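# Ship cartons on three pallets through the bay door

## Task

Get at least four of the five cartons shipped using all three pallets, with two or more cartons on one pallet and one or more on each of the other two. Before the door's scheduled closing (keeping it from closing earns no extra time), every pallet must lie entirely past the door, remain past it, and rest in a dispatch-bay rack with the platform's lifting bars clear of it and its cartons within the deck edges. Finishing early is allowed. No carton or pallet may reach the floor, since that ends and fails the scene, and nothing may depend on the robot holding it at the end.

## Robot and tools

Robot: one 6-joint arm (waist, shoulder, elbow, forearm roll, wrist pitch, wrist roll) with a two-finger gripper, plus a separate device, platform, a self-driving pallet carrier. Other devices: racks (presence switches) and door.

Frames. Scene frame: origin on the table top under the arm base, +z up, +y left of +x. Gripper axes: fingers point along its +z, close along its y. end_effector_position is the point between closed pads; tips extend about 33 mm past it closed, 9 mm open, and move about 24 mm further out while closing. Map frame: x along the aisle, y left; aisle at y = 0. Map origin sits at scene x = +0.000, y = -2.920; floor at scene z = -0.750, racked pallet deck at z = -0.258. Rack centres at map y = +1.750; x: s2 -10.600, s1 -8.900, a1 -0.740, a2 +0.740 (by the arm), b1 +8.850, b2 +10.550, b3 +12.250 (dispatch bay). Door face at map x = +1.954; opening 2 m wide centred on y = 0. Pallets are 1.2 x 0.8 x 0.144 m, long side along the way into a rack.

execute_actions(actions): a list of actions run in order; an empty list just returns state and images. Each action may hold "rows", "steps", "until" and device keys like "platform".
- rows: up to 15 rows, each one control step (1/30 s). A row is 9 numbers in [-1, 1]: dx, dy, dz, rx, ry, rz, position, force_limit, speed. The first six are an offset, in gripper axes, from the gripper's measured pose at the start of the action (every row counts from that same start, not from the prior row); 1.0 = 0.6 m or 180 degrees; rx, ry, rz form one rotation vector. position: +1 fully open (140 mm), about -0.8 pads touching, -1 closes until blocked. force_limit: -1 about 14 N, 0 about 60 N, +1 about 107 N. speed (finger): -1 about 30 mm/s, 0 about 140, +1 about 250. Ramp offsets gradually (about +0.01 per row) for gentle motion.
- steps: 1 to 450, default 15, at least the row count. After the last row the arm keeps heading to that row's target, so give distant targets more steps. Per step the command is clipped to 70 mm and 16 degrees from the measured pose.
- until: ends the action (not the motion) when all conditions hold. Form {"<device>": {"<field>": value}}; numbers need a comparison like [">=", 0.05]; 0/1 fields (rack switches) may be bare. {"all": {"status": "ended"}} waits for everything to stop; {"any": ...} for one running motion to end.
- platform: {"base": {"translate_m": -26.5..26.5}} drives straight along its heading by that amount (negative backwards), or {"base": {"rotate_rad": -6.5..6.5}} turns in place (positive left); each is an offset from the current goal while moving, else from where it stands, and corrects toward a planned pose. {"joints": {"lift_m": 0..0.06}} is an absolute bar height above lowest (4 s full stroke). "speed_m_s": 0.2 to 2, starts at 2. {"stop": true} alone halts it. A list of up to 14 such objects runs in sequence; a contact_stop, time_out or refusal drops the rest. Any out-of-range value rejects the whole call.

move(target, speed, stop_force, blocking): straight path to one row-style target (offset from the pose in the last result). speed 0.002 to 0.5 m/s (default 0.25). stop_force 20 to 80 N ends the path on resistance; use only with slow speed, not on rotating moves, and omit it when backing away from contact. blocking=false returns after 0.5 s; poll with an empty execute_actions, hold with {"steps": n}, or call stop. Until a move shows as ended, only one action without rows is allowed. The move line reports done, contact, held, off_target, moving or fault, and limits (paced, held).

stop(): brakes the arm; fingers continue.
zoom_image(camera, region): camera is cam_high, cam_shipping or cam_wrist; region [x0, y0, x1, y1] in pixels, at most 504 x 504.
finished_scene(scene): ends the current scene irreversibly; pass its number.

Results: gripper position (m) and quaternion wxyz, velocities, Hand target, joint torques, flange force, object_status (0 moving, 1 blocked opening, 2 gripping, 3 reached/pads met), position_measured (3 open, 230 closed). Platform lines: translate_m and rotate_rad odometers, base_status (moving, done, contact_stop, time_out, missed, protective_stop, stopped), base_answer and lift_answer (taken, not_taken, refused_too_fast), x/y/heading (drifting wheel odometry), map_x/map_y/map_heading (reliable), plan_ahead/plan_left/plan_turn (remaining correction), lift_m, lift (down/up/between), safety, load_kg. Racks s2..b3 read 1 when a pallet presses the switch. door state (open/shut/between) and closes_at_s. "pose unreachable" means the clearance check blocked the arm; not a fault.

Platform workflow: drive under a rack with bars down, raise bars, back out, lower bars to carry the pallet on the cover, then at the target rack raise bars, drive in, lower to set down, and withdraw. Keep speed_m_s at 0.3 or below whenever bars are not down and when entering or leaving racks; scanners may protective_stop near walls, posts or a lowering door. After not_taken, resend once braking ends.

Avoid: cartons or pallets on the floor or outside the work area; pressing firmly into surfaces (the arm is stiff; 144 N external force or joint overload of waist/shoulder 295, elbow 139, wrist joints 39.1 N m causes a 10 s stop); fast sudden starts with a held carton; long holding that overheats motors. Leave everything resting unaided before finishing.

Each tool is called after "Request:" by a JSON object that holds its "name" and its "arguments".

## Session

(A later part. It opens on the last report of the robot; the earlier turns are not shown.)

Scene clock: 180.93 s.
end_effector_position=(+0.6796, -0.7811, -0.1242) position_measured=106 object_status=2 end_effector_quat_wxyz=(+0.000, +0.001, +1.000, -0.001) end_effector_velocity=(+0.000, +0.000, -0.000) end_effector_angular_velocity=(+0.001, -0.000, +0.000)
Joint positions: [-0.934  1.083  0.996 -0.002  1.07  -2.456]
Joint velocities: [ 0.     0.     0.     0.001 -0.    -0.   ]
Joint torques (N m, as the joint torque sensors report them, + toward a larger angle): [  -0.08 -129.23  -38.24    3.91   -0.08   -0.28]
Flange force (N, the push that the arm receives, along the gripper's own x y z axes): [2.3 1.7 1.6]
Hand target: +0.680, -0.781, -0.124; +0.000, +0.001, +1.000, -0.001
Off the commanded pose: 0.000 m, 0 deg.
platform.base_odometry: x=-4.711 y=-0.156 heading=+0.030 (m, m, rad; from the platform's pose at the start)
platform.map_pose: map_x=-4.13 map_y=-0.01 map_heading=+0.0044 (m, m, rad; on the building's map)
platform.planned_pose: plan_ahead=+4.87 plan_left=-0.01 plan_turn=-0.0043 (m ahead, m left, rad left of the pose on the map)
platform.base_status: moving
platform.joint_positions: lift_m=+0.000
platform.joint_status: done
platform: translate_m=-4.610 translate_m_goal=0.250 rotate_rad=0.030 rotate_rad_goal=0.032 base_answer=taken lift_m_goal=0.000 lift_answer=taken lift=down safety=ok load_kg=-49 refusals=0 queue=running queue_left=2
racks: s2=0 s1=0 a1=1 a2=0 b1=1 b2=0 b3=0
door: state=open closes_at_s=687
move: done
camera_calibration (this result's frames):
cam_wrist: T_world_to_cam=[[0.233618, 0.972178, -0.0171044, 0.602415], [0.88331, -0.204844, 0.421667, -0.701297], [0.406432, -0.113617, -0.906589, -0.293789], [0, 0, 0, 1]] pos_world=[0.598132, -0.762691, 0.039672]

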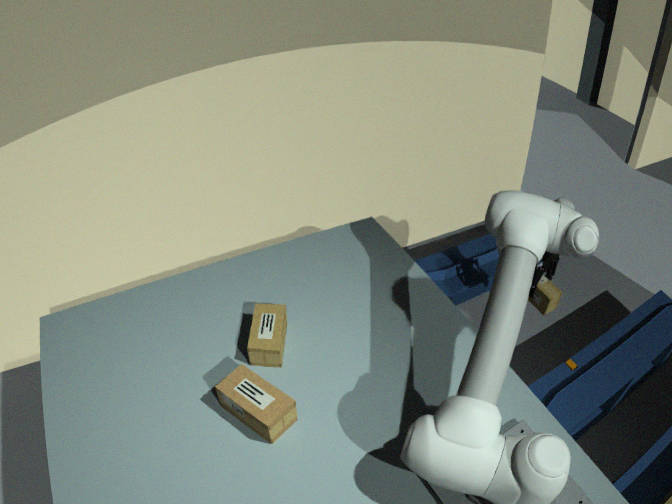

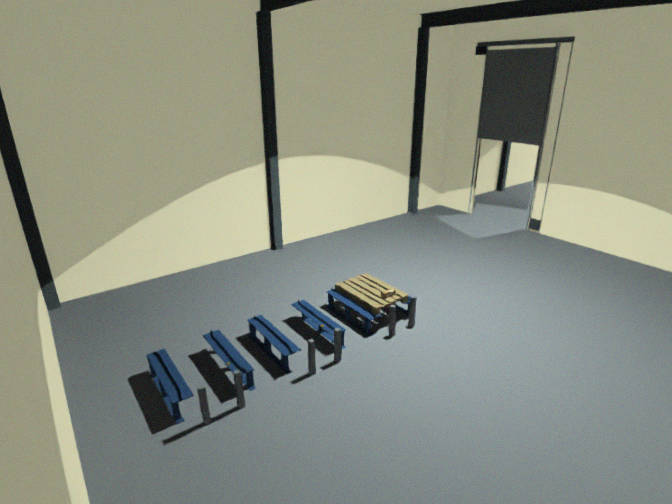

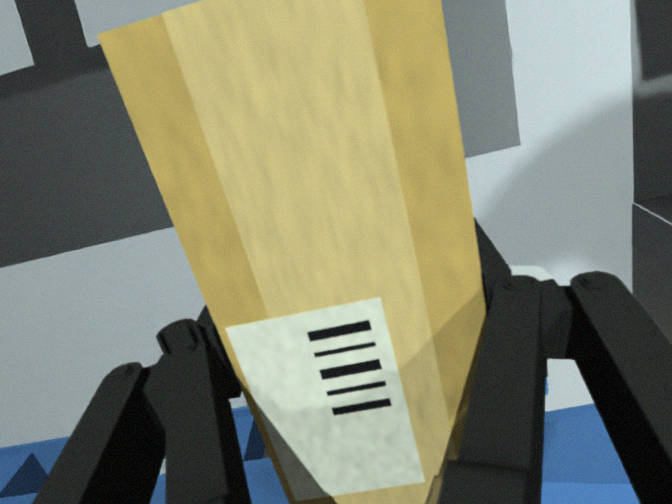

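Request:
{"name": "execute_actions", "arguments": {"actions": [{"steps":300,"until":{"platform":{"map_y":[">=",1.45]}}}]}}

Request:
{"name": "move", "arguments": {"target": [0,0,0.075,0,0,0,-1,0.3,0], "speed": 0.1}}

Request:
{"name": "execute_actions", "arguments": {"actions": [{"steps":100,"until":{"all":{"status":"ended"}}}]}}

Request:
{"name": "move", "arguments": {"target": [0,0,0.06,0,0,0,-1,0.3,0], "speed": 0.012, "stop_force": 20}}

Scene clock: 199.93 s.
end_effector_position=(+0.6797, -0.7810, -0.1243) position_measured=106 object_status=2 end_effector_quat_wxyz=(+0.000, +0.001, +1.000, -0.001) end_effector_velocity=(-0.001, -0.001, -0.002) end_effector_angular_velocity=(+0.001, +0.001, -0.001)
Joint positions: [-0.934  1.083  0.996 -0.002  1.07  -2.456]
Joint velocities: [-0.001  0.002  0.    -0.    -0.    -0.   ]
Joint torques (N m, as the joint torque sensors report them, + toward a larger angle): [   2.28 -129.52  -38.25    3.83    0.01   -0.16]
Flange force (N, the push that the arm receives, along the gripper's own x y z axes): [3.7 -0.3 2.7]
Hand target: +0.680, -0.781, -0.124; +0.000, +0.001, +1.000, -0.001
Off the commanded pose: 0.000 m, 0 deg.
platform.base_odometry: x=+0.126 y=+1.819 heading=+1.616 (m, m, rad; from the platform's pose at the start)
platform.map_pose: map_x=+0.74 map_y=+1.75 map_heading=+1.5708 (m, m, rad; on the building's map)
platform.planned_pose: plan_ahead=+0.00 plan_left=+0.00 plan_turn=+0.0000 (m ahead, m left, rad left of the pose on the map)
platform.base_status: done
platform.joint_positions: lift_m=+0.060
platform.joint_status: done
platform: translate_m=2.000 translate_m_goal=2.000 rotate_rad=1.616 rotate_rad_goal=1.614 base_answer=taken lift_m_goal=0.060 lift_answer=taken lift=up safety=ok load_kg=20 refusals=0 queue=done queue_left=0
racks: s2=0 s1=0 a1=1 a2=0 b1=1 b2=0 b3=0
door: state=open closes_at_s=687
camera_calibration (this result's frames):
cam_wrist: T_world_to_cam=[[0.233582, 0.972188, -0.0170264, 0.60237], [0.8833, -0.20484, 0.421689, -0.701322], [0.406473, -0.113538, -0.906581, -0.293812], [0, 0, 0, 1]] pos_world=[0.598202, -0.762635, 0.0396312]

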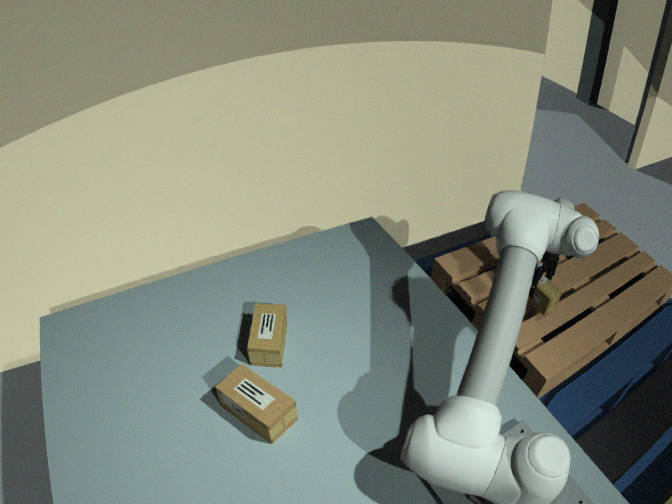

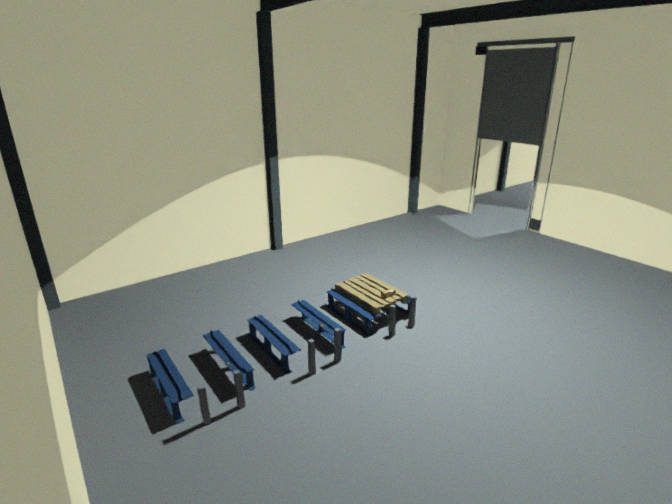

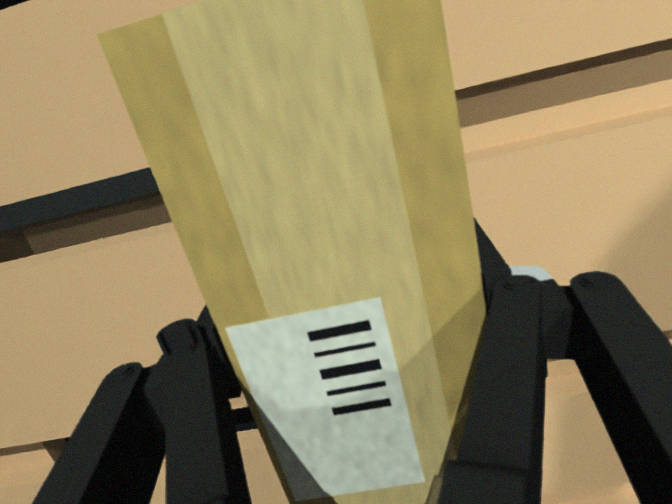

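Scene clock: 200.67 s.
end_effector_position=(+0.6798, -0.7811, -0.1693) position_measured=106 object_status=2 end_effector_quat_wxyz=(+0.000, +0.001, +1.000, -0.001) end_effector_velocity=(-0.001, +0.000, -0.000) end_effector_angular_velocity=(+0.000, +0.001, +0.000)
Joint positions: [-0.934  1.127  0.997 -0.002  1.027 -2.456]
Joint velocities: [-0.     0.    -0.    -0.001  0.001 -0.   ]
Joint torques (N m, as the joint torque sensors report them, + toward a larger angle): [   1.61 -127.94  -35.89    3.81    0.03   -0.14]
Flange force (N, the push that the arm receives, along the gripper's own x y z axes): [2.7 0.5 -0.4]
Hand target: +0.680, -0.781, -0.169; +0.000, +0.001, +1.000, -0.001
Off the commanded pose: 0.000 m, 0 deg.
platform.base_odometry: x=+0.126 y=+1.819 heading=+1.616 (m, m, rad; from the platform's pose at the start)
platform.map_pose: map_x=+0.74 map_y=+1.75 map_heading=+1.5708 (m, m, rad; on the building's map)
platform.planned_pose: plan_ahead=+0.00 plan_left=+0.00 plan_turn=+0.0000 (m ahead, m left, rad left of the pose on the map)
platform.base_status: done
platform.joint_positions: lift_m=+0.060
platform.joint_status: done
platform: translate_m=2.000 translate_m_goal=2.000 rotate_rad=1.616 rotate_rad_goal=1.614 base_answer=taken lift_m_goal=0.060 lift_answer=taken lift=up safety=ok load_kg=20 refusals=0 queue=done queue_left=0
racks: s2=0 s1=0 a1=1 a2=0 b1=1 b2=0 b3=0
door: state=open closes_at_s=687
move: done
camera_calibration (this result's frames):
cam_wrist: T_world_to_cam=[[0.233569, 0.972192, -0.01697, 0.601674], [0.883284, -0.204847, 0.421718, -0.682417], [0.406515, -0.11349, -0.906568, -0.334668], [0, 0, 0, 1]] pos_world=[0.598284, -0.762715, -0.00540141]

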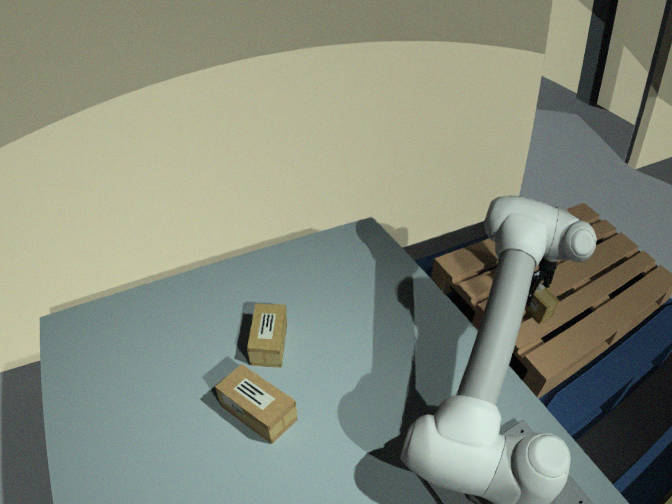

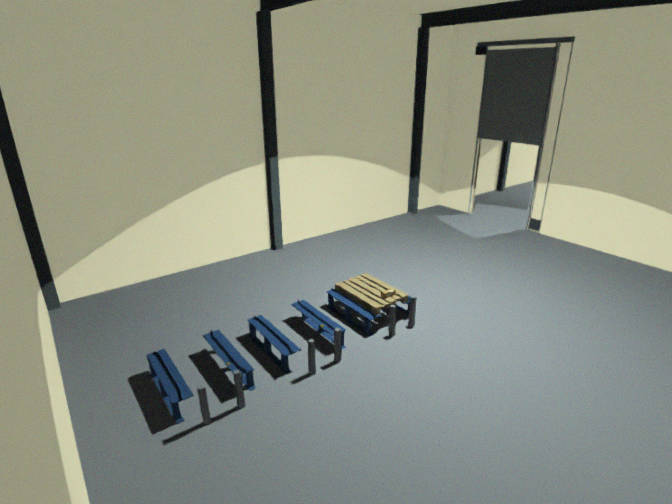

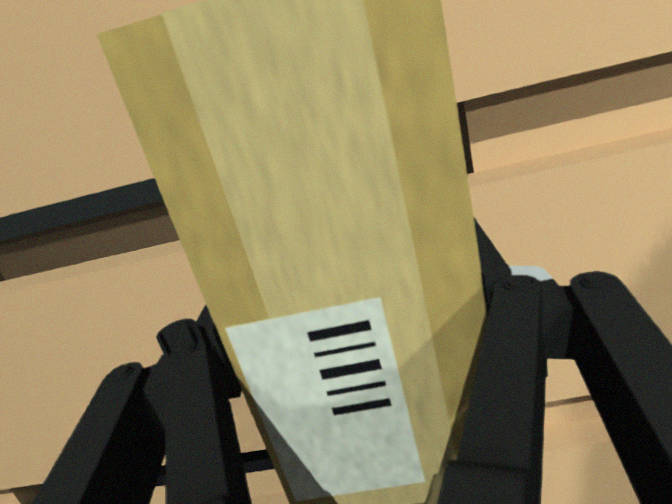

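Scene clock: 200.70 s.
end_effector_position=(+0.6798, -0.7811, -0.1693) position_measured=106 object_status=2 end_effector_quat_wxyz=(+0.000, +0.001, +1.000, -0.001) end_effector_velocity=(-0.000, -0.000, -0.000) end_effector_angular_velocity=(+0.000, -0.000, -0.001)
Joint positions: [-0.934  1.127  0.997 -0.002  1.027 -2.456]
Joint velocities: [-0.     0.    -0.     0.001 -0.     0.001]
Joint torques (N m, as the joint torque sensors report them, + toward a larger angle): [   1.34 -131.72  -39.31    3.98   -0.05   -0.35]
Flange force (N, the push that the arm receives, along the gripper's own x y z axes): [6.2 5.3 1.3]
Hand target: +0.680, -0.781, -0.169; +0.000, +0.001, +1.000, -0.001
Off the commanded pose: 0.000 m, 0 deg.
platform.base_odometry: x=+0.126 y=+1.819 heading=+1.616 (m, m, rad; from the platform's pose at the start)
platform.map_pose: map_x=+0.74 map_y=+1.75 map_heading=+1.5708 (m, m, rad; on the building's map)
platform.planned_pose: plan_ahead=+0.00 plan_left=+0.00 plan_turn=+0.0000 (m ahead, m left, rad left of the pose on the map)
platform.base_status: done
platform.joint_positions: lift_m=+0.060
platform.joint_status: done
platform: translate_m=2.000 translate_m_goal=2.000 rotate_rad=1.616 rotate_rad_goal=1.614 base_answer=taken lift_m_goal=0.060 lift_answer=taken lift=up safety=ok load_kg=20 refusals=0 queue=done queue_left=0
racks: s2=0 s1=0 a1=1 a2=0 b1=1 b2=0 b3=0
door: state=open closes_at_s=687
camera_calibration (this result's frames):
cam_wrist: T_world_to_cam=[[0.233578, 0.97219, -0.01697, 0.601674], [0.883282, -0.204856, 0.421718, -0.682417], [0.406514, -0.113493, -0.906568, -0.334668], [0, 0, 0, 1]] pos_world=[0.598277, -0.762721, -0.00540141]

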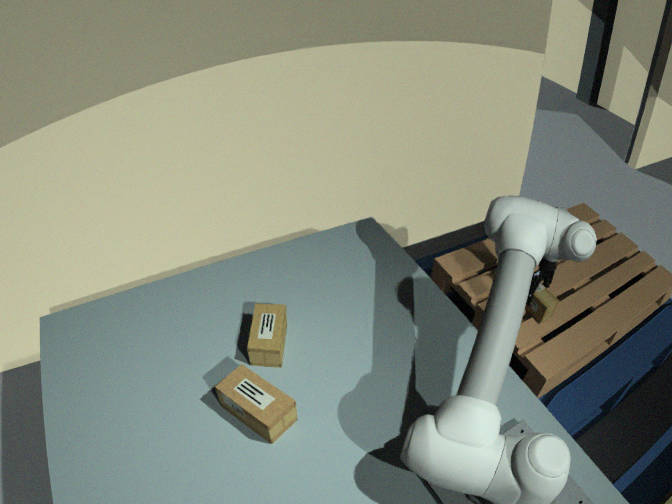

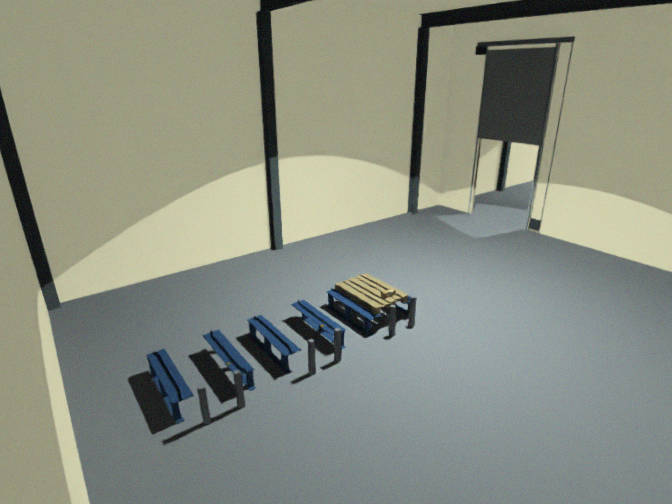

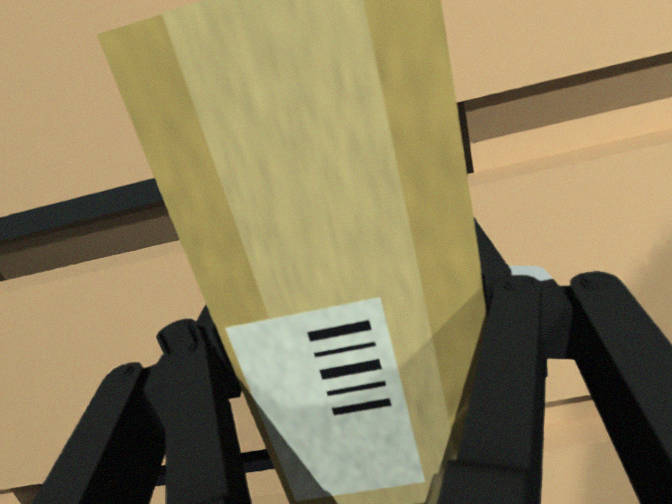

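Scene clock: 202.03 s.
end_effector_position=(+0.6799, -0.7813, -0.1812) position_measured=106 object_status=2 end_effector_quat_wxyz=(+0.001, +0.001, +1.000, -0.001) end_effector_velocity=(-0.000, +0.001, +0.000) end_effector_angular_velocity=(+0.003, +0.001, -0.000)
Joint positions: [-0.934  1.139  0.995 -0.002  1.015 -2.456]
Joint velocities: [ 0.001 -0.     0.     0.001  0.003  0.   ]
Joint torques (N m, as the joint torque sensors report them, + toward a larger angle): [  1.08 -93.81 -22.9    3.81  -0.95  -0.32]
Flange force (N, the push that the arm receives, along the gripper's own x y z axes): [8.2 7.6 -35.4]
Hand target: +0.680, -0.781, -0.181; +0.000, +0.001, +1.000, -0.001
Off the commanded pose: 0.024 m, 0 deg.
platform.base_odometry: x=+0.126 y=+1.819 heading=+1.616 (m, m, rad; from the platform's pose at the start)
platform.map_pose: map_x=+0.74 map_y=+1.75 map_heading=+1.5708 (m, m, rad; on the building's map)
platform.planned_pose: plan_ahead=+0.00 plan_left=+0.00 plan_turn=+0.0000 (m ahead, m left, rad left of the pose on the map)
platform.base_status: done
platform.joint_positions: lift_m=+0.060
platform.joint_status: done
platform: translate_m=2.000 translate_m_goal=2.000 rotate_rad=1.616 rotate_rad_goal=1.614 base_answer=taken lift_m_goal=0.060 lift_answer=taken lift=up safety=ok load_kg=20 refusals=0 queue=done queue_left=0
racks: s2=0 s1=0 a1=1 a2=0 b1=1 b2=0 b3=0
door: state=open closes_at_s=687
move: contact
camera_calibration (this result's frames):
cam_wrist: T_world_to_cam=[[0.23357, 0.972186, -0.0172957, 0.601606], [0.883158, -0.204672, 0.422068, -0.677312], [0.406789, -0.113857, -0.906399, -0.345967], [0, 0, 0, 1]] pos_world=[0.598391, -0.762891, -0.0173077]

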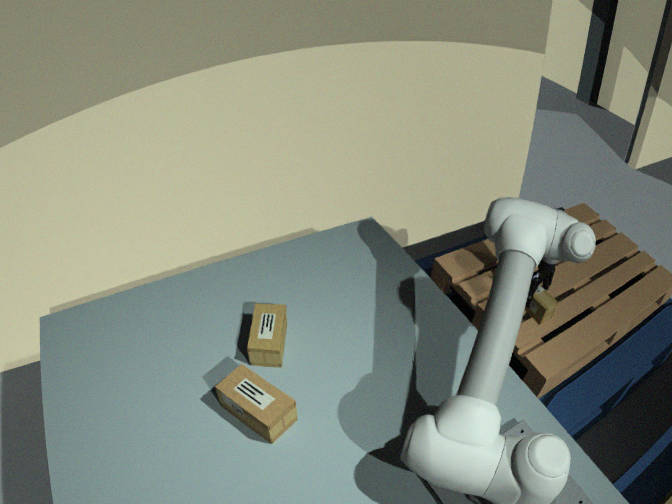

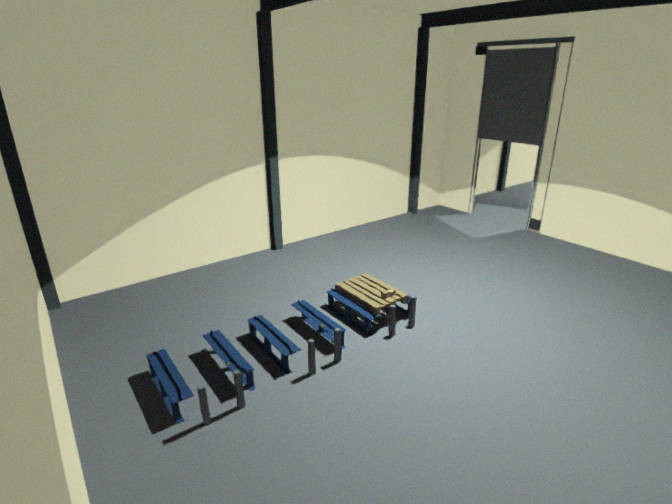

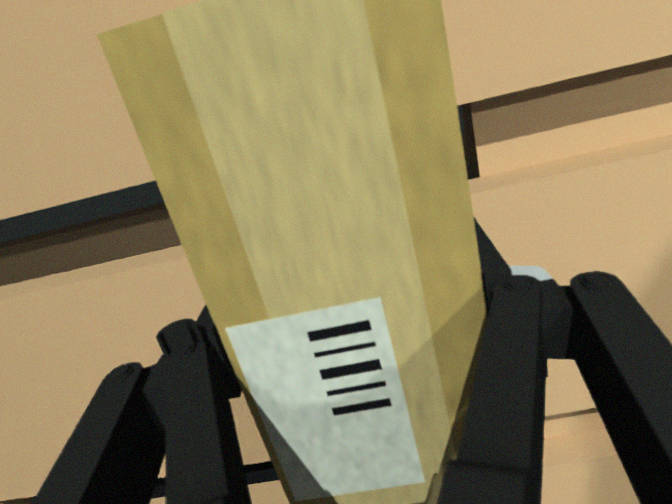

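Request:
{"name": "execute_actions", "arguments": {"actions": [{"rows":[[0,0,-0.002,0,0,0,1,0,0.3]],"steps":11},{"rows":[[0,0,-0.004,0,0,0,1,0,0.3],[0,0,-0.011,0,0,0,1,0,0.3],[0,0,-0.021,0,0,0,1,0,0.3],[0,0,-0.034,0,0,0,1,0,0.3],[0,0,-0.049,0,0,0,1,0,0.3],[0,0,-0.065,0,0,0,1,0,0.3],[0,0,-0.082,0,0,0,1,0,0.3],[0,0,-0.099,0,0,0,1,0,0.3],[0,0,-0.116,0,0,0,1,0,0.3],[0,0,-0.132,0,0,0,1,0,0.3],[0,0,-0.147,0,0,0,1,0,0.3],[0,0,-0.16,0,0,0,1,0,0.3],[0,0,-0.17,0,0,0,1,0,0.3],[0,0,-0.177,0,0,0,1,0,0.3],[0,0,-0.18,0,0,0,1,0,0.3]],"steps":18},{"platform":[{"base":{"translate_m":-1.75},"speed_m_s":0.3},{"base":{"rotate_rad":-1.5708},"joints":{"lift_m":0},"speed_m_s":2},{"base":{"translate_m":9.81},"speed_m_s":2},{"base":{"rotate_rad":1.5708},"joints":{"lift_m":0.06},"speed_m_s":2},{"base":{"translate_m":1.75},"speed_m_s":0.3},{"joints":{"lift_m":0.025}},{"base":{"translate_m":-1.75},"joints":{"lift_m":0},"speed_m_s":0.3},{"base":{"rotate_rad":-1.5708},"speed_m_s":2},{"base":{"translate_m":-11.29},"speed_m_s":2},{"base":{"rotate_rad":1.5708},"joints":{"lift_m":0.025},"speed_m_s":2},{"base":{"translate_m":1.75},"speed_m_s":0.3}],"steps":2}]}}

Scene clock: 213.10 s.
end_effector_position=(+0.6798, -0.7810, -0.0720) position_measured=3 object_status=3 end_effector_quat_wxyz=(+0.001, +0.001, +1.000, -0.001) end_effector_velocity=(+0.001, +0.001, +0.001) end_effector_angular_velocity=(+0.002, -0.000, +0.001)
Joint positions: [-0.934  1.038  0.987 -0.002  1.125 -2.456]
Joint velocities: [ 0.001 -0.001 -0.     0.002  0.002 -0.001]
Joint torques (N m, as the joint torque sensors report them, + toward a larger angle): [   0.53 -117.98  -35.85    3.82   -0.05   -0.41]
Flange force (N, the push that the arm receives, along the gripper's own x y z axes): [4.3 4.0 -1.9]
Flange force at the end of the 1st action (N, along the gripper's axes at the end of the call): [3.3 1.3 -1.2]
Flange force at the end of the 2nd action (N, along the gripper's axes at the end of the call): [5.1 2.9 1.0]
Hand target: +0.680, -0.781, -0.072; +0.001, +0.001, +1.000, -0.001
Off the commanded pose: 0.000 m, 0 deg.
platform.base_odometry: x=+0.126 y=+1.818 heading=+1.616 (m, m, rad; from the platform's pose at the start)
platform.map_pose: map_x=+0.74 map_y=+1.75 map_heading=+1.5708 (m, m, rad; on the building's map)
platform.planned_pose: plan_ahead=-1.75 plan_left=+0.00 plan_turn=+0.0000 (m ahead, m left, rad left of the pose on the map)
platform.base_status: moving
platform.joint_positions: lift_m=+0.060
platform.joint_status: done
platform: translate_m=1.999 translate_m_goal=0.250 rotate_rad=1.616 rotate_rad_goal=1.616 base_answer=taken lift_m_goal=0.060 lift_answer=taken lift=up safety=ok load_kg=20 refusals=0 queue=running queue_left=10
racks: s2=0 s1=0 a1=1 a2=0 b1=1 b2=0 b3=0
door: state=open closes_at_s=687
camera_calibration (this result's frames):
cam_wrist: T_world_to_cam=[[0.233571, 0.972185, -0.017317, 0.603259], [0.883164, -0.204666, 0.422058, -0.723199], [0.406775, -0.113874, -0.906403, -0.246921], [0, 0, 0, 1]] pos_world=[0.598241, -0.762612, 0.0918691]

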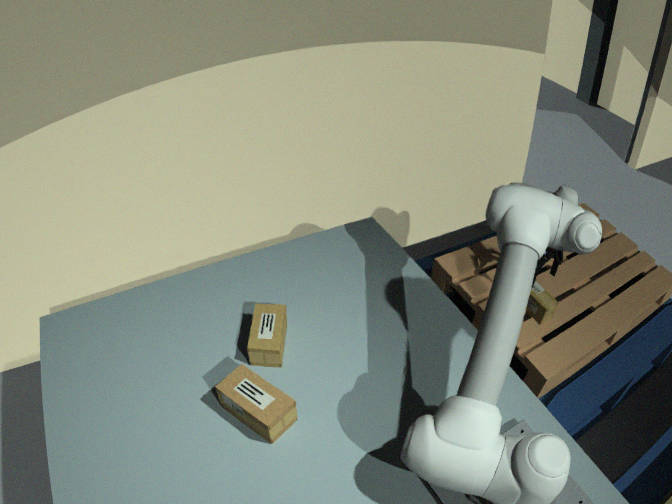

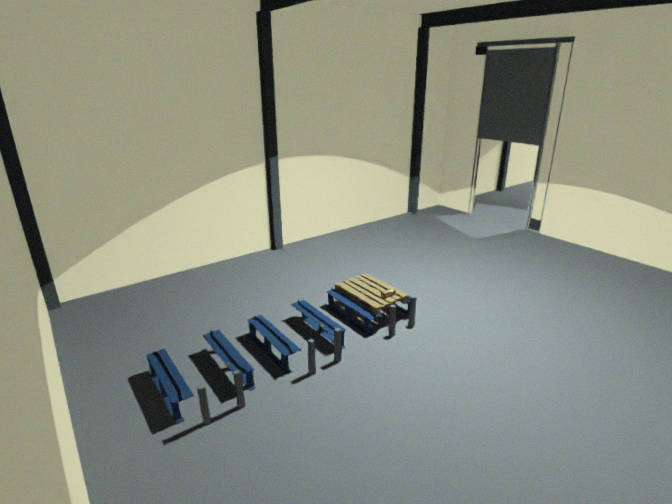

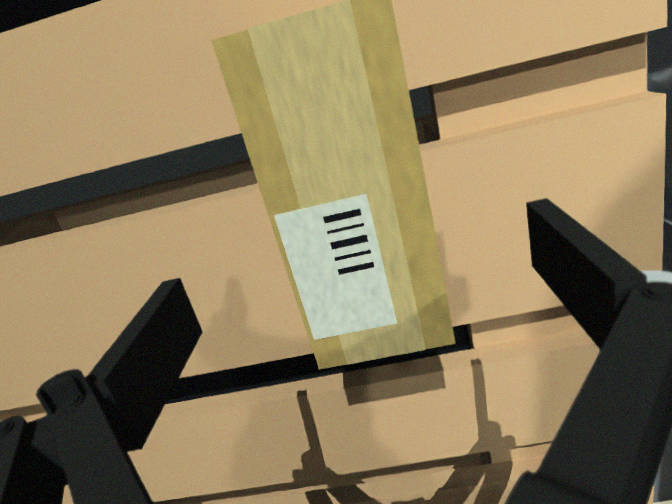

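Request:
{"name": "move", "arguments": {"target": [-0.034,0.83,-0.535,0,0,0,1,0,0], "speed": 0.35}}

Request:
{"name": "move", "arguments": {"target": [-0.187,0.992,0,0,0,0.144,1,0,0], "speed": 0.35}}

Scene clock: 219.23 s.
end_effector_position=(+0.7006, -0.2824, +0.2477) position_measured=3 object_status=3 end_effector_quat_wxyz=(+0.001, +0.001, +1.000, -0.001) end_effector_velocity=(+0.000, +0.001, -0.000) end_effector_angular_velocity=(-0.001, +0.001, +0.002)
Joint positions: [-0.477  0.381  1.521  0.003  1.247 -2.001]
Joint velocities: [ 0.002  0.    -0.    -0.001  0.    -0.   ]
Joint torques (N m, as the joint torque sensors report them, + toward a larger angle): [  0.95 -77.05 -40.49   4.16   0.12  -0.21]
Flange force (N, the push that the arm receives, along the gripper's own x y z axes): [2.7 -0.7 1.3]
Hand target: +0.701, -0.282, +0.248; +0.001, +0.001, +1.000, -0.001
Off the commanded pose: 0.000 m, 0 deg.
platform.base_odometry: x=+0.203 y=+0.109 heading=+1.616 (m, m, rad; from the platform's pose at the start)
platform.map_pose: map_x=+0.74 map_y=+0.03 map_heading=+1.5708 (m, m, rad; on the building's map)
platform.planned_pose: plan_ahead=-0.03 plan_left=+0.00 plan_turn=+0.0000 (m ahead, m left, rad left of the pose on the map)
platform.base_status: moving
platform.joint_positions: lift_m=+0.060
platform.joint_status: done
platform: translate_m=0.284 translate_m_goal=0.250 rotate_rad=1.616 rotate_rad_goal=1.615 base_answer=taken lift_m_goal=0.060 lift_answer=taken lift=up safety=ok load_kg=20 refusals=0 queue=running queue_left=10
racks: s2=0 s1=0 a1=1 a2=0 b1=1 b2=0 b3=0
door: state=open closes_at_s=687
move: done
camera_calibration (this result's frames):
cam_wrist: T_world_to_cam=[[0.233628, 0.972177, -0.0170429, 0.119095], [0.88308, -0.204816, 0.42216, -0.77442], [0.406924, -0.113679, -0.906361, 0.0910817], [0, 0, 0, 1]] pos_world=[0.618987, -0.264041, 0.411512]

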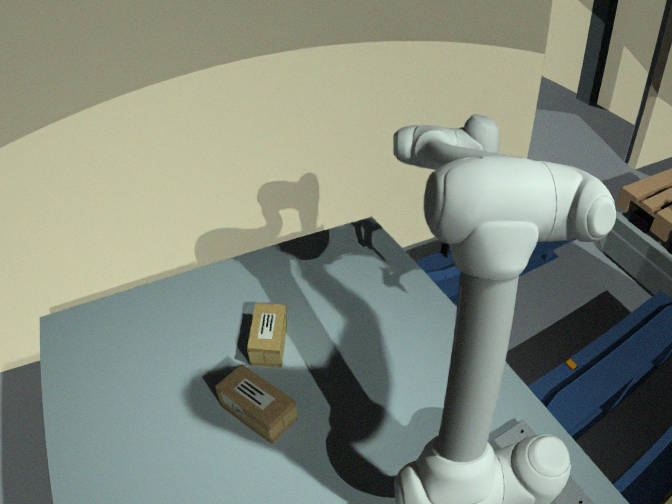

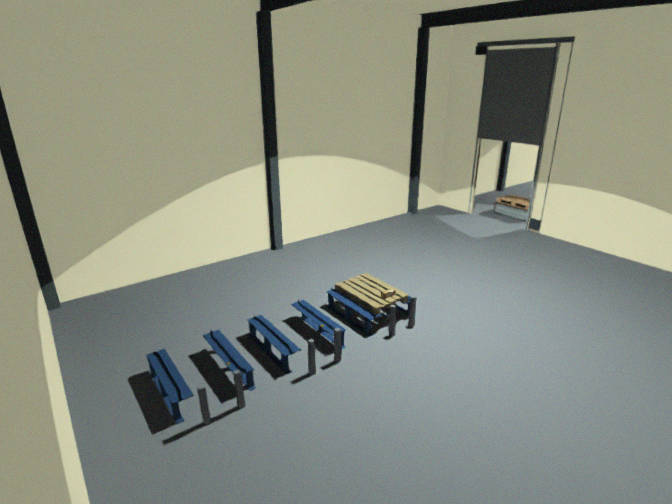

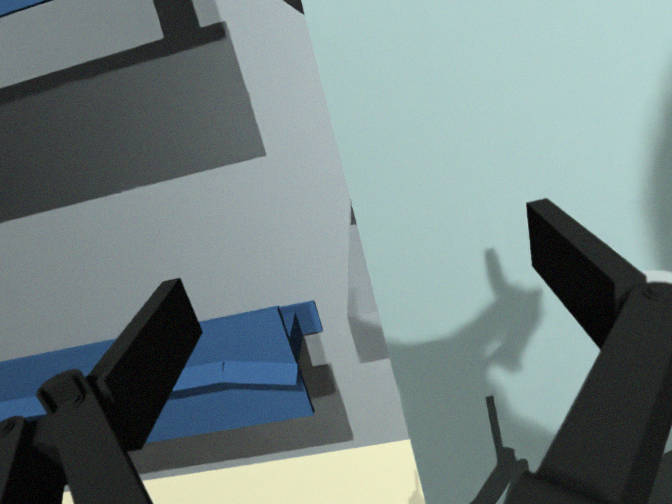

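Scene clock: 221.40 s.
end_effector_position=(+0.8141, +0.3120, +0.2467) position_measured=3 object_status=3 end_effector_quat_wxyz=(+0.001, +0.225, +0.974, -0.001) end_effector_velocity=(+0.001, -0.002, +0.002) end_effector_angular_velocity=(+0.000, -0.003, -0.002)
Joint positions: [ 0.275  0.56   1.244  0.008  1.342 -0.797]
Joint velocities: [-0.002 -0.002 -0.    -0.001 -0.    -0.   ]
Joint torques (N m, as the joint torque sensors report them, + toward a larger angle): [ -0.85 -93.95 -41.32   4.24   0.1   -0.3 ]
Flange force (N, the push that the arm receives, along the gripper's own x y z axes): [2.9 -3.2 0.4]
Hand target: +0.814, +0.312, +0.247; +0.001, +0.225, +0.974, -0.001
Off the commanded pose: 0.001 m, 0 deg.
platform.base_odometry: x=+0.204 y=+0.070 heading=+0.931 (m, m, rad; from the platform's pose at the start)
platform.map_pose: map_x=+0.74 map_y=-0.01 map_heading=+0.8683 (m, m, rad; on the building's map)
platform.planned_pose: plan_ahead=+0.01 plan_left=+0.01 plan_turn=-0.8683 (m ahead, m left, rad left of the pose on the map)
platform.base_status: moving
platform.joint_positions: lift_m=+0.036
platform.joint_status: moving
platform: translate_m=0.250 translate_m_goal=0.250 rotate_rad=0.914 rotate_rad_goal=0.045 base_answer=taken lift_m_goal=0.000 lift_answer=taken lift=between safety=ok load_kg=-13 refusals=0 queue=running queue_left=9
racks: s2=0 s1=0 a1=1 a2=0 b1=1 b2=0 b3=0
door: state=open closes_at_s=687
move: done
camera_calibration (this result's frames):
cam_wrist: T_world_to_cam=[[0.63513, 0.772241, -0.0159276, -0.750043], [0.704332, -0.570567, 0.422339, -0.49295], [0.31706, -0.279458, -0.906298, 0.236471], [0, 0, 0, 1]] pos_world=[0.748599, 0.364037, 0.410559]

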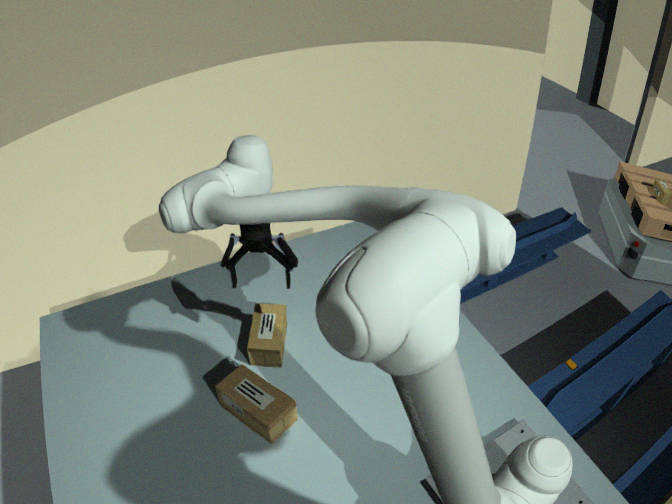

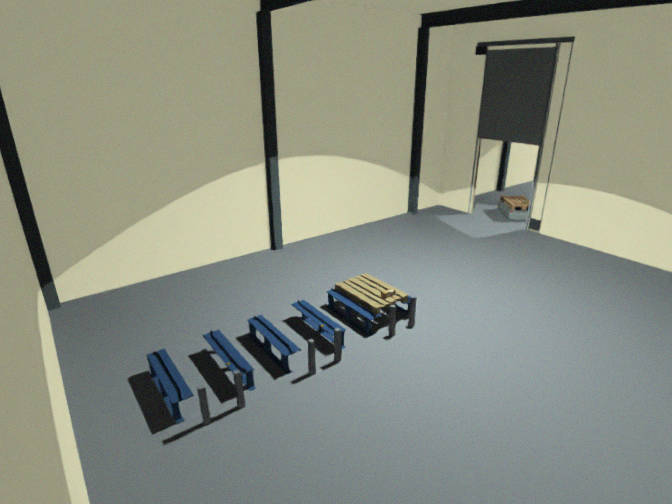

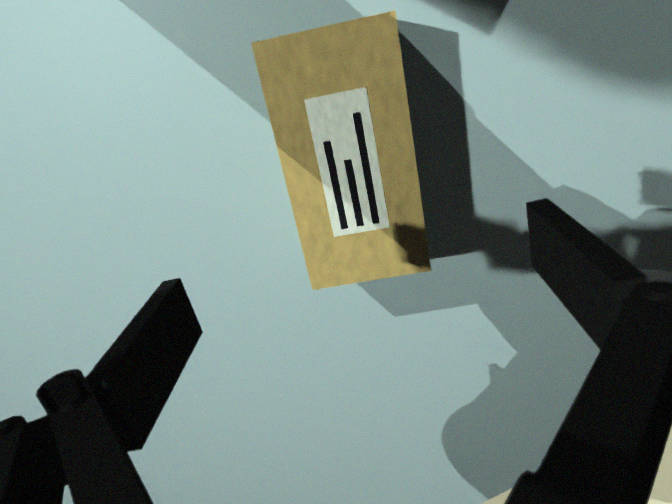

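Request:
{"name": "move", "arguments": {"target": [0.008,0.004,0.319,0,0,0,0.85,0,0], "speed": 0.2}}

Request:
{"name": "execute_actions", "arguments": {"actions": [{"rows":[[0,0,0,0,0,0,-1,0.3,0]],"steps":18}]}}

Request:
{"name": "move", "arguments": {"target": [0,0,-0.2,0,0,0,-1,0.3,0], "speed": 0.2}}

Scene clock: 227.87 s.
end_effector_position=(+0.8110, +0.3159, +0.0554) position_measured=22 object_status=3 end_effector_quat_wxyz=(+0.001, +0.225, +0.974, -0.001) end_effector_velocity=(-0.000, +0.000, +0.000) end_effector_angular_velocity=(-0.001, -0.001, +0.000)
Joint positions: [ 0.282  0.674  1.421  0.009  1.051 -0.792]
Joint velocities: [ 0.001 -0.     0.    -0.001 -0.     0.001]
Joint torques (N m, as the joint torque sensors report them, + toward a larger angle): [   0.15 -100.03  -36.8     3.82    0.08   -0.3 ]
Flange force (N, the push that the arm receives, along the gripper's own x y z axes): [0.5 -2.2 1.1]
Hand target: +0.811, +0.316, +0.055; +0.001, +0.225, +0.974, -0.001
Off the commanded pose: 0.000 m, 0 deg.
platform.base_odometry: x=+3.234 y=+0.226 heading=+0.059 (m, m, rad; from the platform's pose at the start)
platform.map_pose: map_x=+3.79 map_y=+0.00 map_heading=+0.0000 (m, m, rad; on the building's map)
platform.planned_pose: plan_ahead=+6.76 plan_left=+0.00 plan_turn=+0.0000 (m ahead, m left, rad left of the pose on the map)
platform.base_status: moving
platform.joint_positions: lift_m=+0.000
platform.joint_status: done
platform: translate_m=3.334 translate_m_goal=10.060 rotate_rad=0.057 rotate_rad_goal=0.057 base_answer=taken lift_m_goal=0.000 lift_answer=taken lift=down safety=ok load_kg=-49 refusals=0 queue=running queue_left=8
racks: s2=0 s1=0 a1=1 a2=0 b1=1 b2=0 b3=0
door: state=open closes_at_s=687
move: done
camera_calibration (this result's frames):
cam_wrist: T_world_to_cam=[[0.635196, 0.772187, -0.0159168, -0.754185], [0.704286, -0.570636, 0.422321, -0.407686], [0.317028, -0.279467, -0.906307, 0.0651779], [0, 0, 0, 1]] pos_world=[0.745519, 0.367946, 0.219241]

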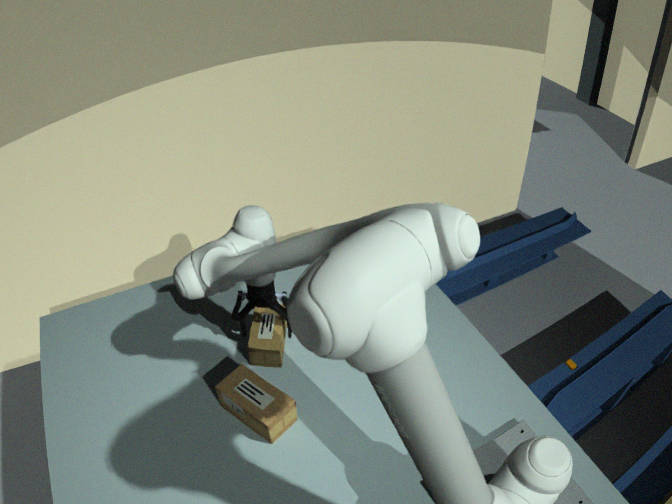

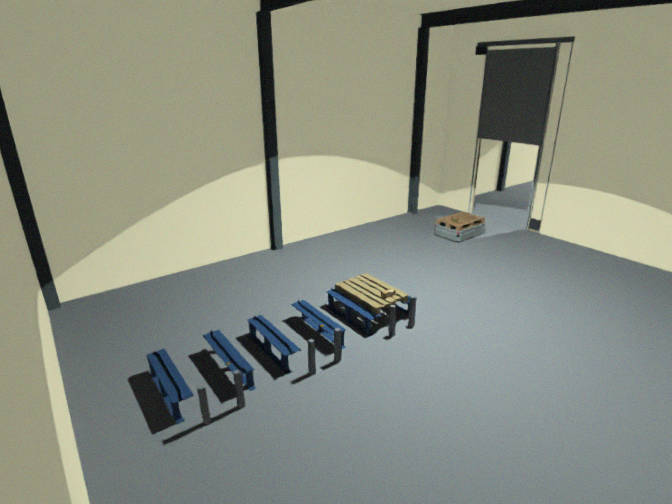

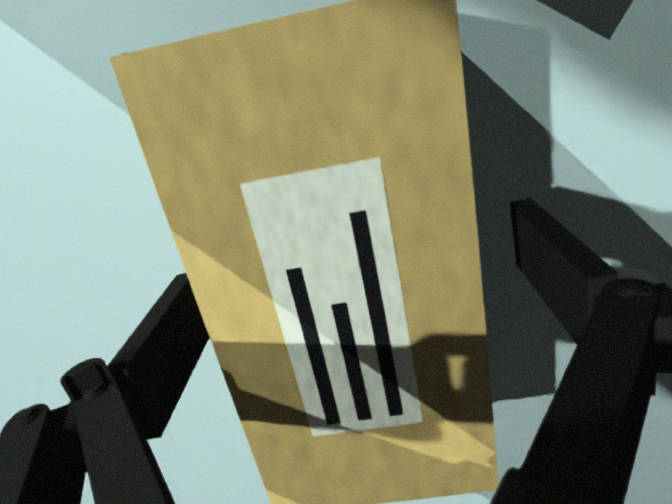

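Scene clock: 228.47 s.
end_effector_position=(+0.8110, +0.3159, +0.0555) position_measured=90 object_status=2 end_effector_quat_wxyz=(+0.001, +0.225, +0.974, -0.001) end_effector_velocity=(+0.000, -0.000, -0.000) end_effector_angular_velocity=(-0.001, -0.000, +0.000)
Joint positions: [ 0.282  0.674  1.42   0.009  1.051 -0.792]
Joint velocities: [-0.     0.     0.    -0.001 -0.     0.   ]
Joint torques (N m, as the joint torque sensors report them, + toward a larger angle): [  0.58 -80.32 -27.53   3.7   -1.01  -0.51]
Flange force (N, the push that the arm receives, along the gripper's own x y z axes): [3.1 -4.5 -23.0]
Hand target: +0.811, +0.316, +0.055; +0.001, +0.225, +0.974, -0.001
Off the commanded pose: 0.000 m, 0 deg.
platform.base_odometry: x=+4.199 y=+0.270 heading=+0.040 (m, m, rad; from the platform's pose at the start)
platform.map_pose: map_x=+4.77 map_y=+0.01 map_heading=-0.0131 (m, m, rad; on the building's map)
platform.planned_pose: plan_ahead=+5.78 plan_left=+0.07 plan_turn=+0.0131 (m ahead, m left, rad left of the pose on the map)
platform.base_status: moving
platform.joint_positions: lift_m=+0.000
platform.joint_status: done
platform: translate_m=4.307 translate_m_goal=10.060 rotate_rad=0.040 rotate_rad_goal=0.042 base_answer=taken lift_m_goal=0.000 lift_answer=taken lift=down safety=ok load_kg=-49 refusals=0 queue=running queue_left=8
racks: s2=0 s1=0 a1=1 a2=0 b1=1 b2=0 b3=0
door: state=open closes_at_s=687
camera_calibration (this result's frames):
cam_wrist: T_world_to_cam=[[0.635211, 0.772177, -0.0158171, -0.754254], [0.70423, -0.570664, 0.422378, -0.407684], [0.317124, -0.279438, -0.906282, 0.0651205], [0, 0, 0, 1]] pos_world=[0.745562, 0.367963, 0.219284]

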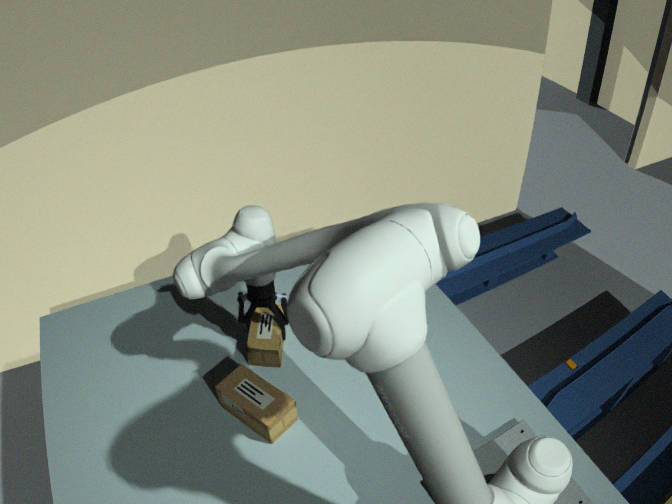

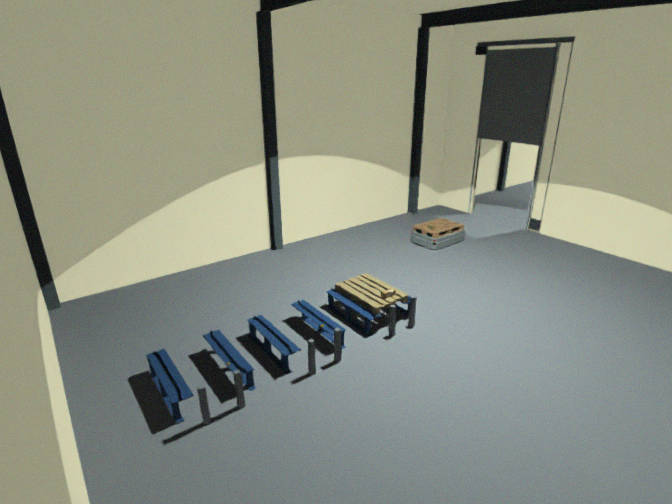

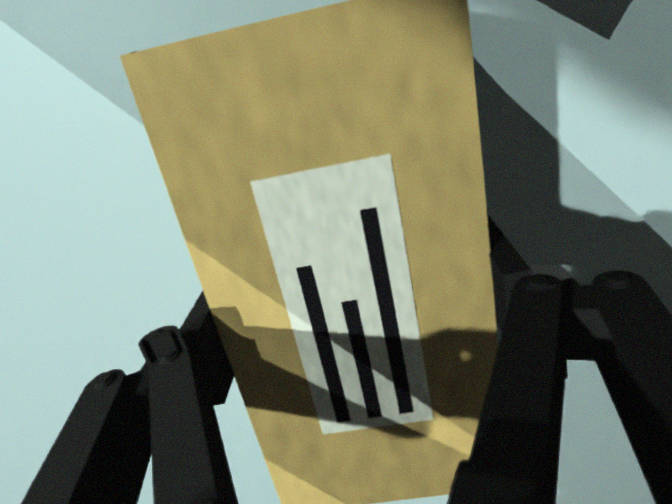

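Scene clock: 229.43 s.
end_effector_position=(+0.8109, +0.3161, +0.1756) position_measured=90 object_status=2 end_effector_quat_wxyz=(+0.001, +0.225, +0.974, -0.001) end_effector_velocity=(+0.000, -0.000, +0.000) end_effector_angular_velocity=(-0.001, -0.001, -0.000)
Joint positions: [ 0.281  0.591  1.326  0.008  1.228 -0.792]
Joint velocities: [-0.    -0.    -0.    -0.001  0.     0.   ]
Joint torques (N m, as the joint torque sensors report them, + toward a larger angle): [  0.55 -99.1  -41.35   4.14   0.11  -0.27]
Flange force (N, the push that the arm receives, along the gripper's own x y z axes): [0.1 -2.7 3.1]
Hand target: +0.811, +0.316, +0.175; +0.001, +0.225, +0.974, -0.001
Off the commanded pose: 0.000 m, 0 deg.
platform.base_odometry: x=+5.953 y=+0.341 heading=+0.055 (m, m, rad; from the platform's pose at the start)
platform.map_pose: map_x=+6.55 map_y=-0.01 map_heading=+0.0044 (m, m, rad; on the building's map)
platform.planned_pose: plan_ahead=+4.00 plan_left=-0.01 plan_turn=-0.0043 (m ahead, m left, rad left of the pose on the map)
platform.base_status: moving
platform.joint_positions: lift_m=+0.000
platform.joint_status: done
platform: translate_m=6.063 translate_m_goal=10.060 rotate_rad=0.057 rotate_rad_goal=0.060 base_answer=taken lift_m_goal=0.000 lift_answer=taken lift=down safety=ok load_kg=-49 refusals=0 queue=running queue_left=8
racks: s2=0 s1=0 a1=1 a2=0 b1=1 b2=0 b3=0
door: state=open closes_at_s=687
move: done
camera_calibration (this result's frames):
cam_wrist: T_world_to_cam=[[0.635175, 0.77221, -0.0156508, -0.752432], [0.704167, -0.570643, 0.42251, -0.458198], [0.317335, -0.279388, -0.906223, 0.173889], [0, 0, 0, 1]] pos_world=[0.745393, 0.368151, 0.339399]

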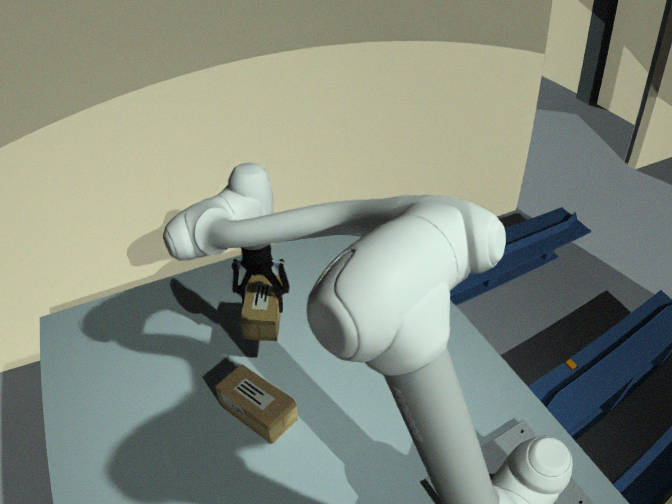

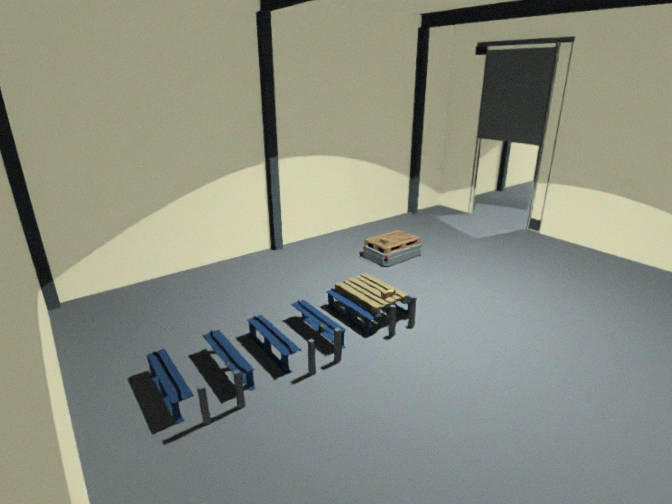

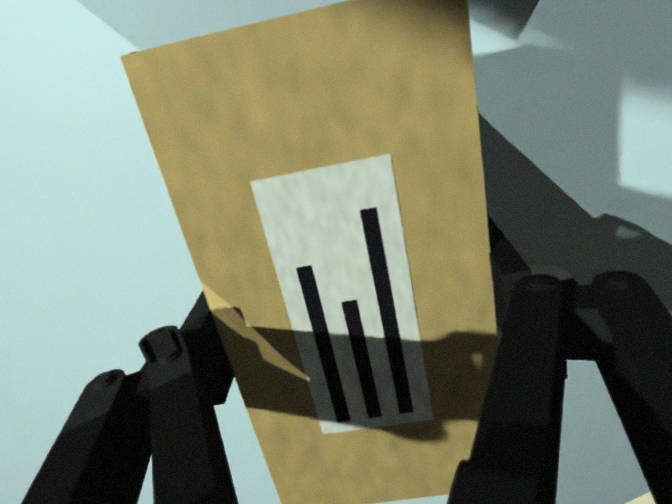

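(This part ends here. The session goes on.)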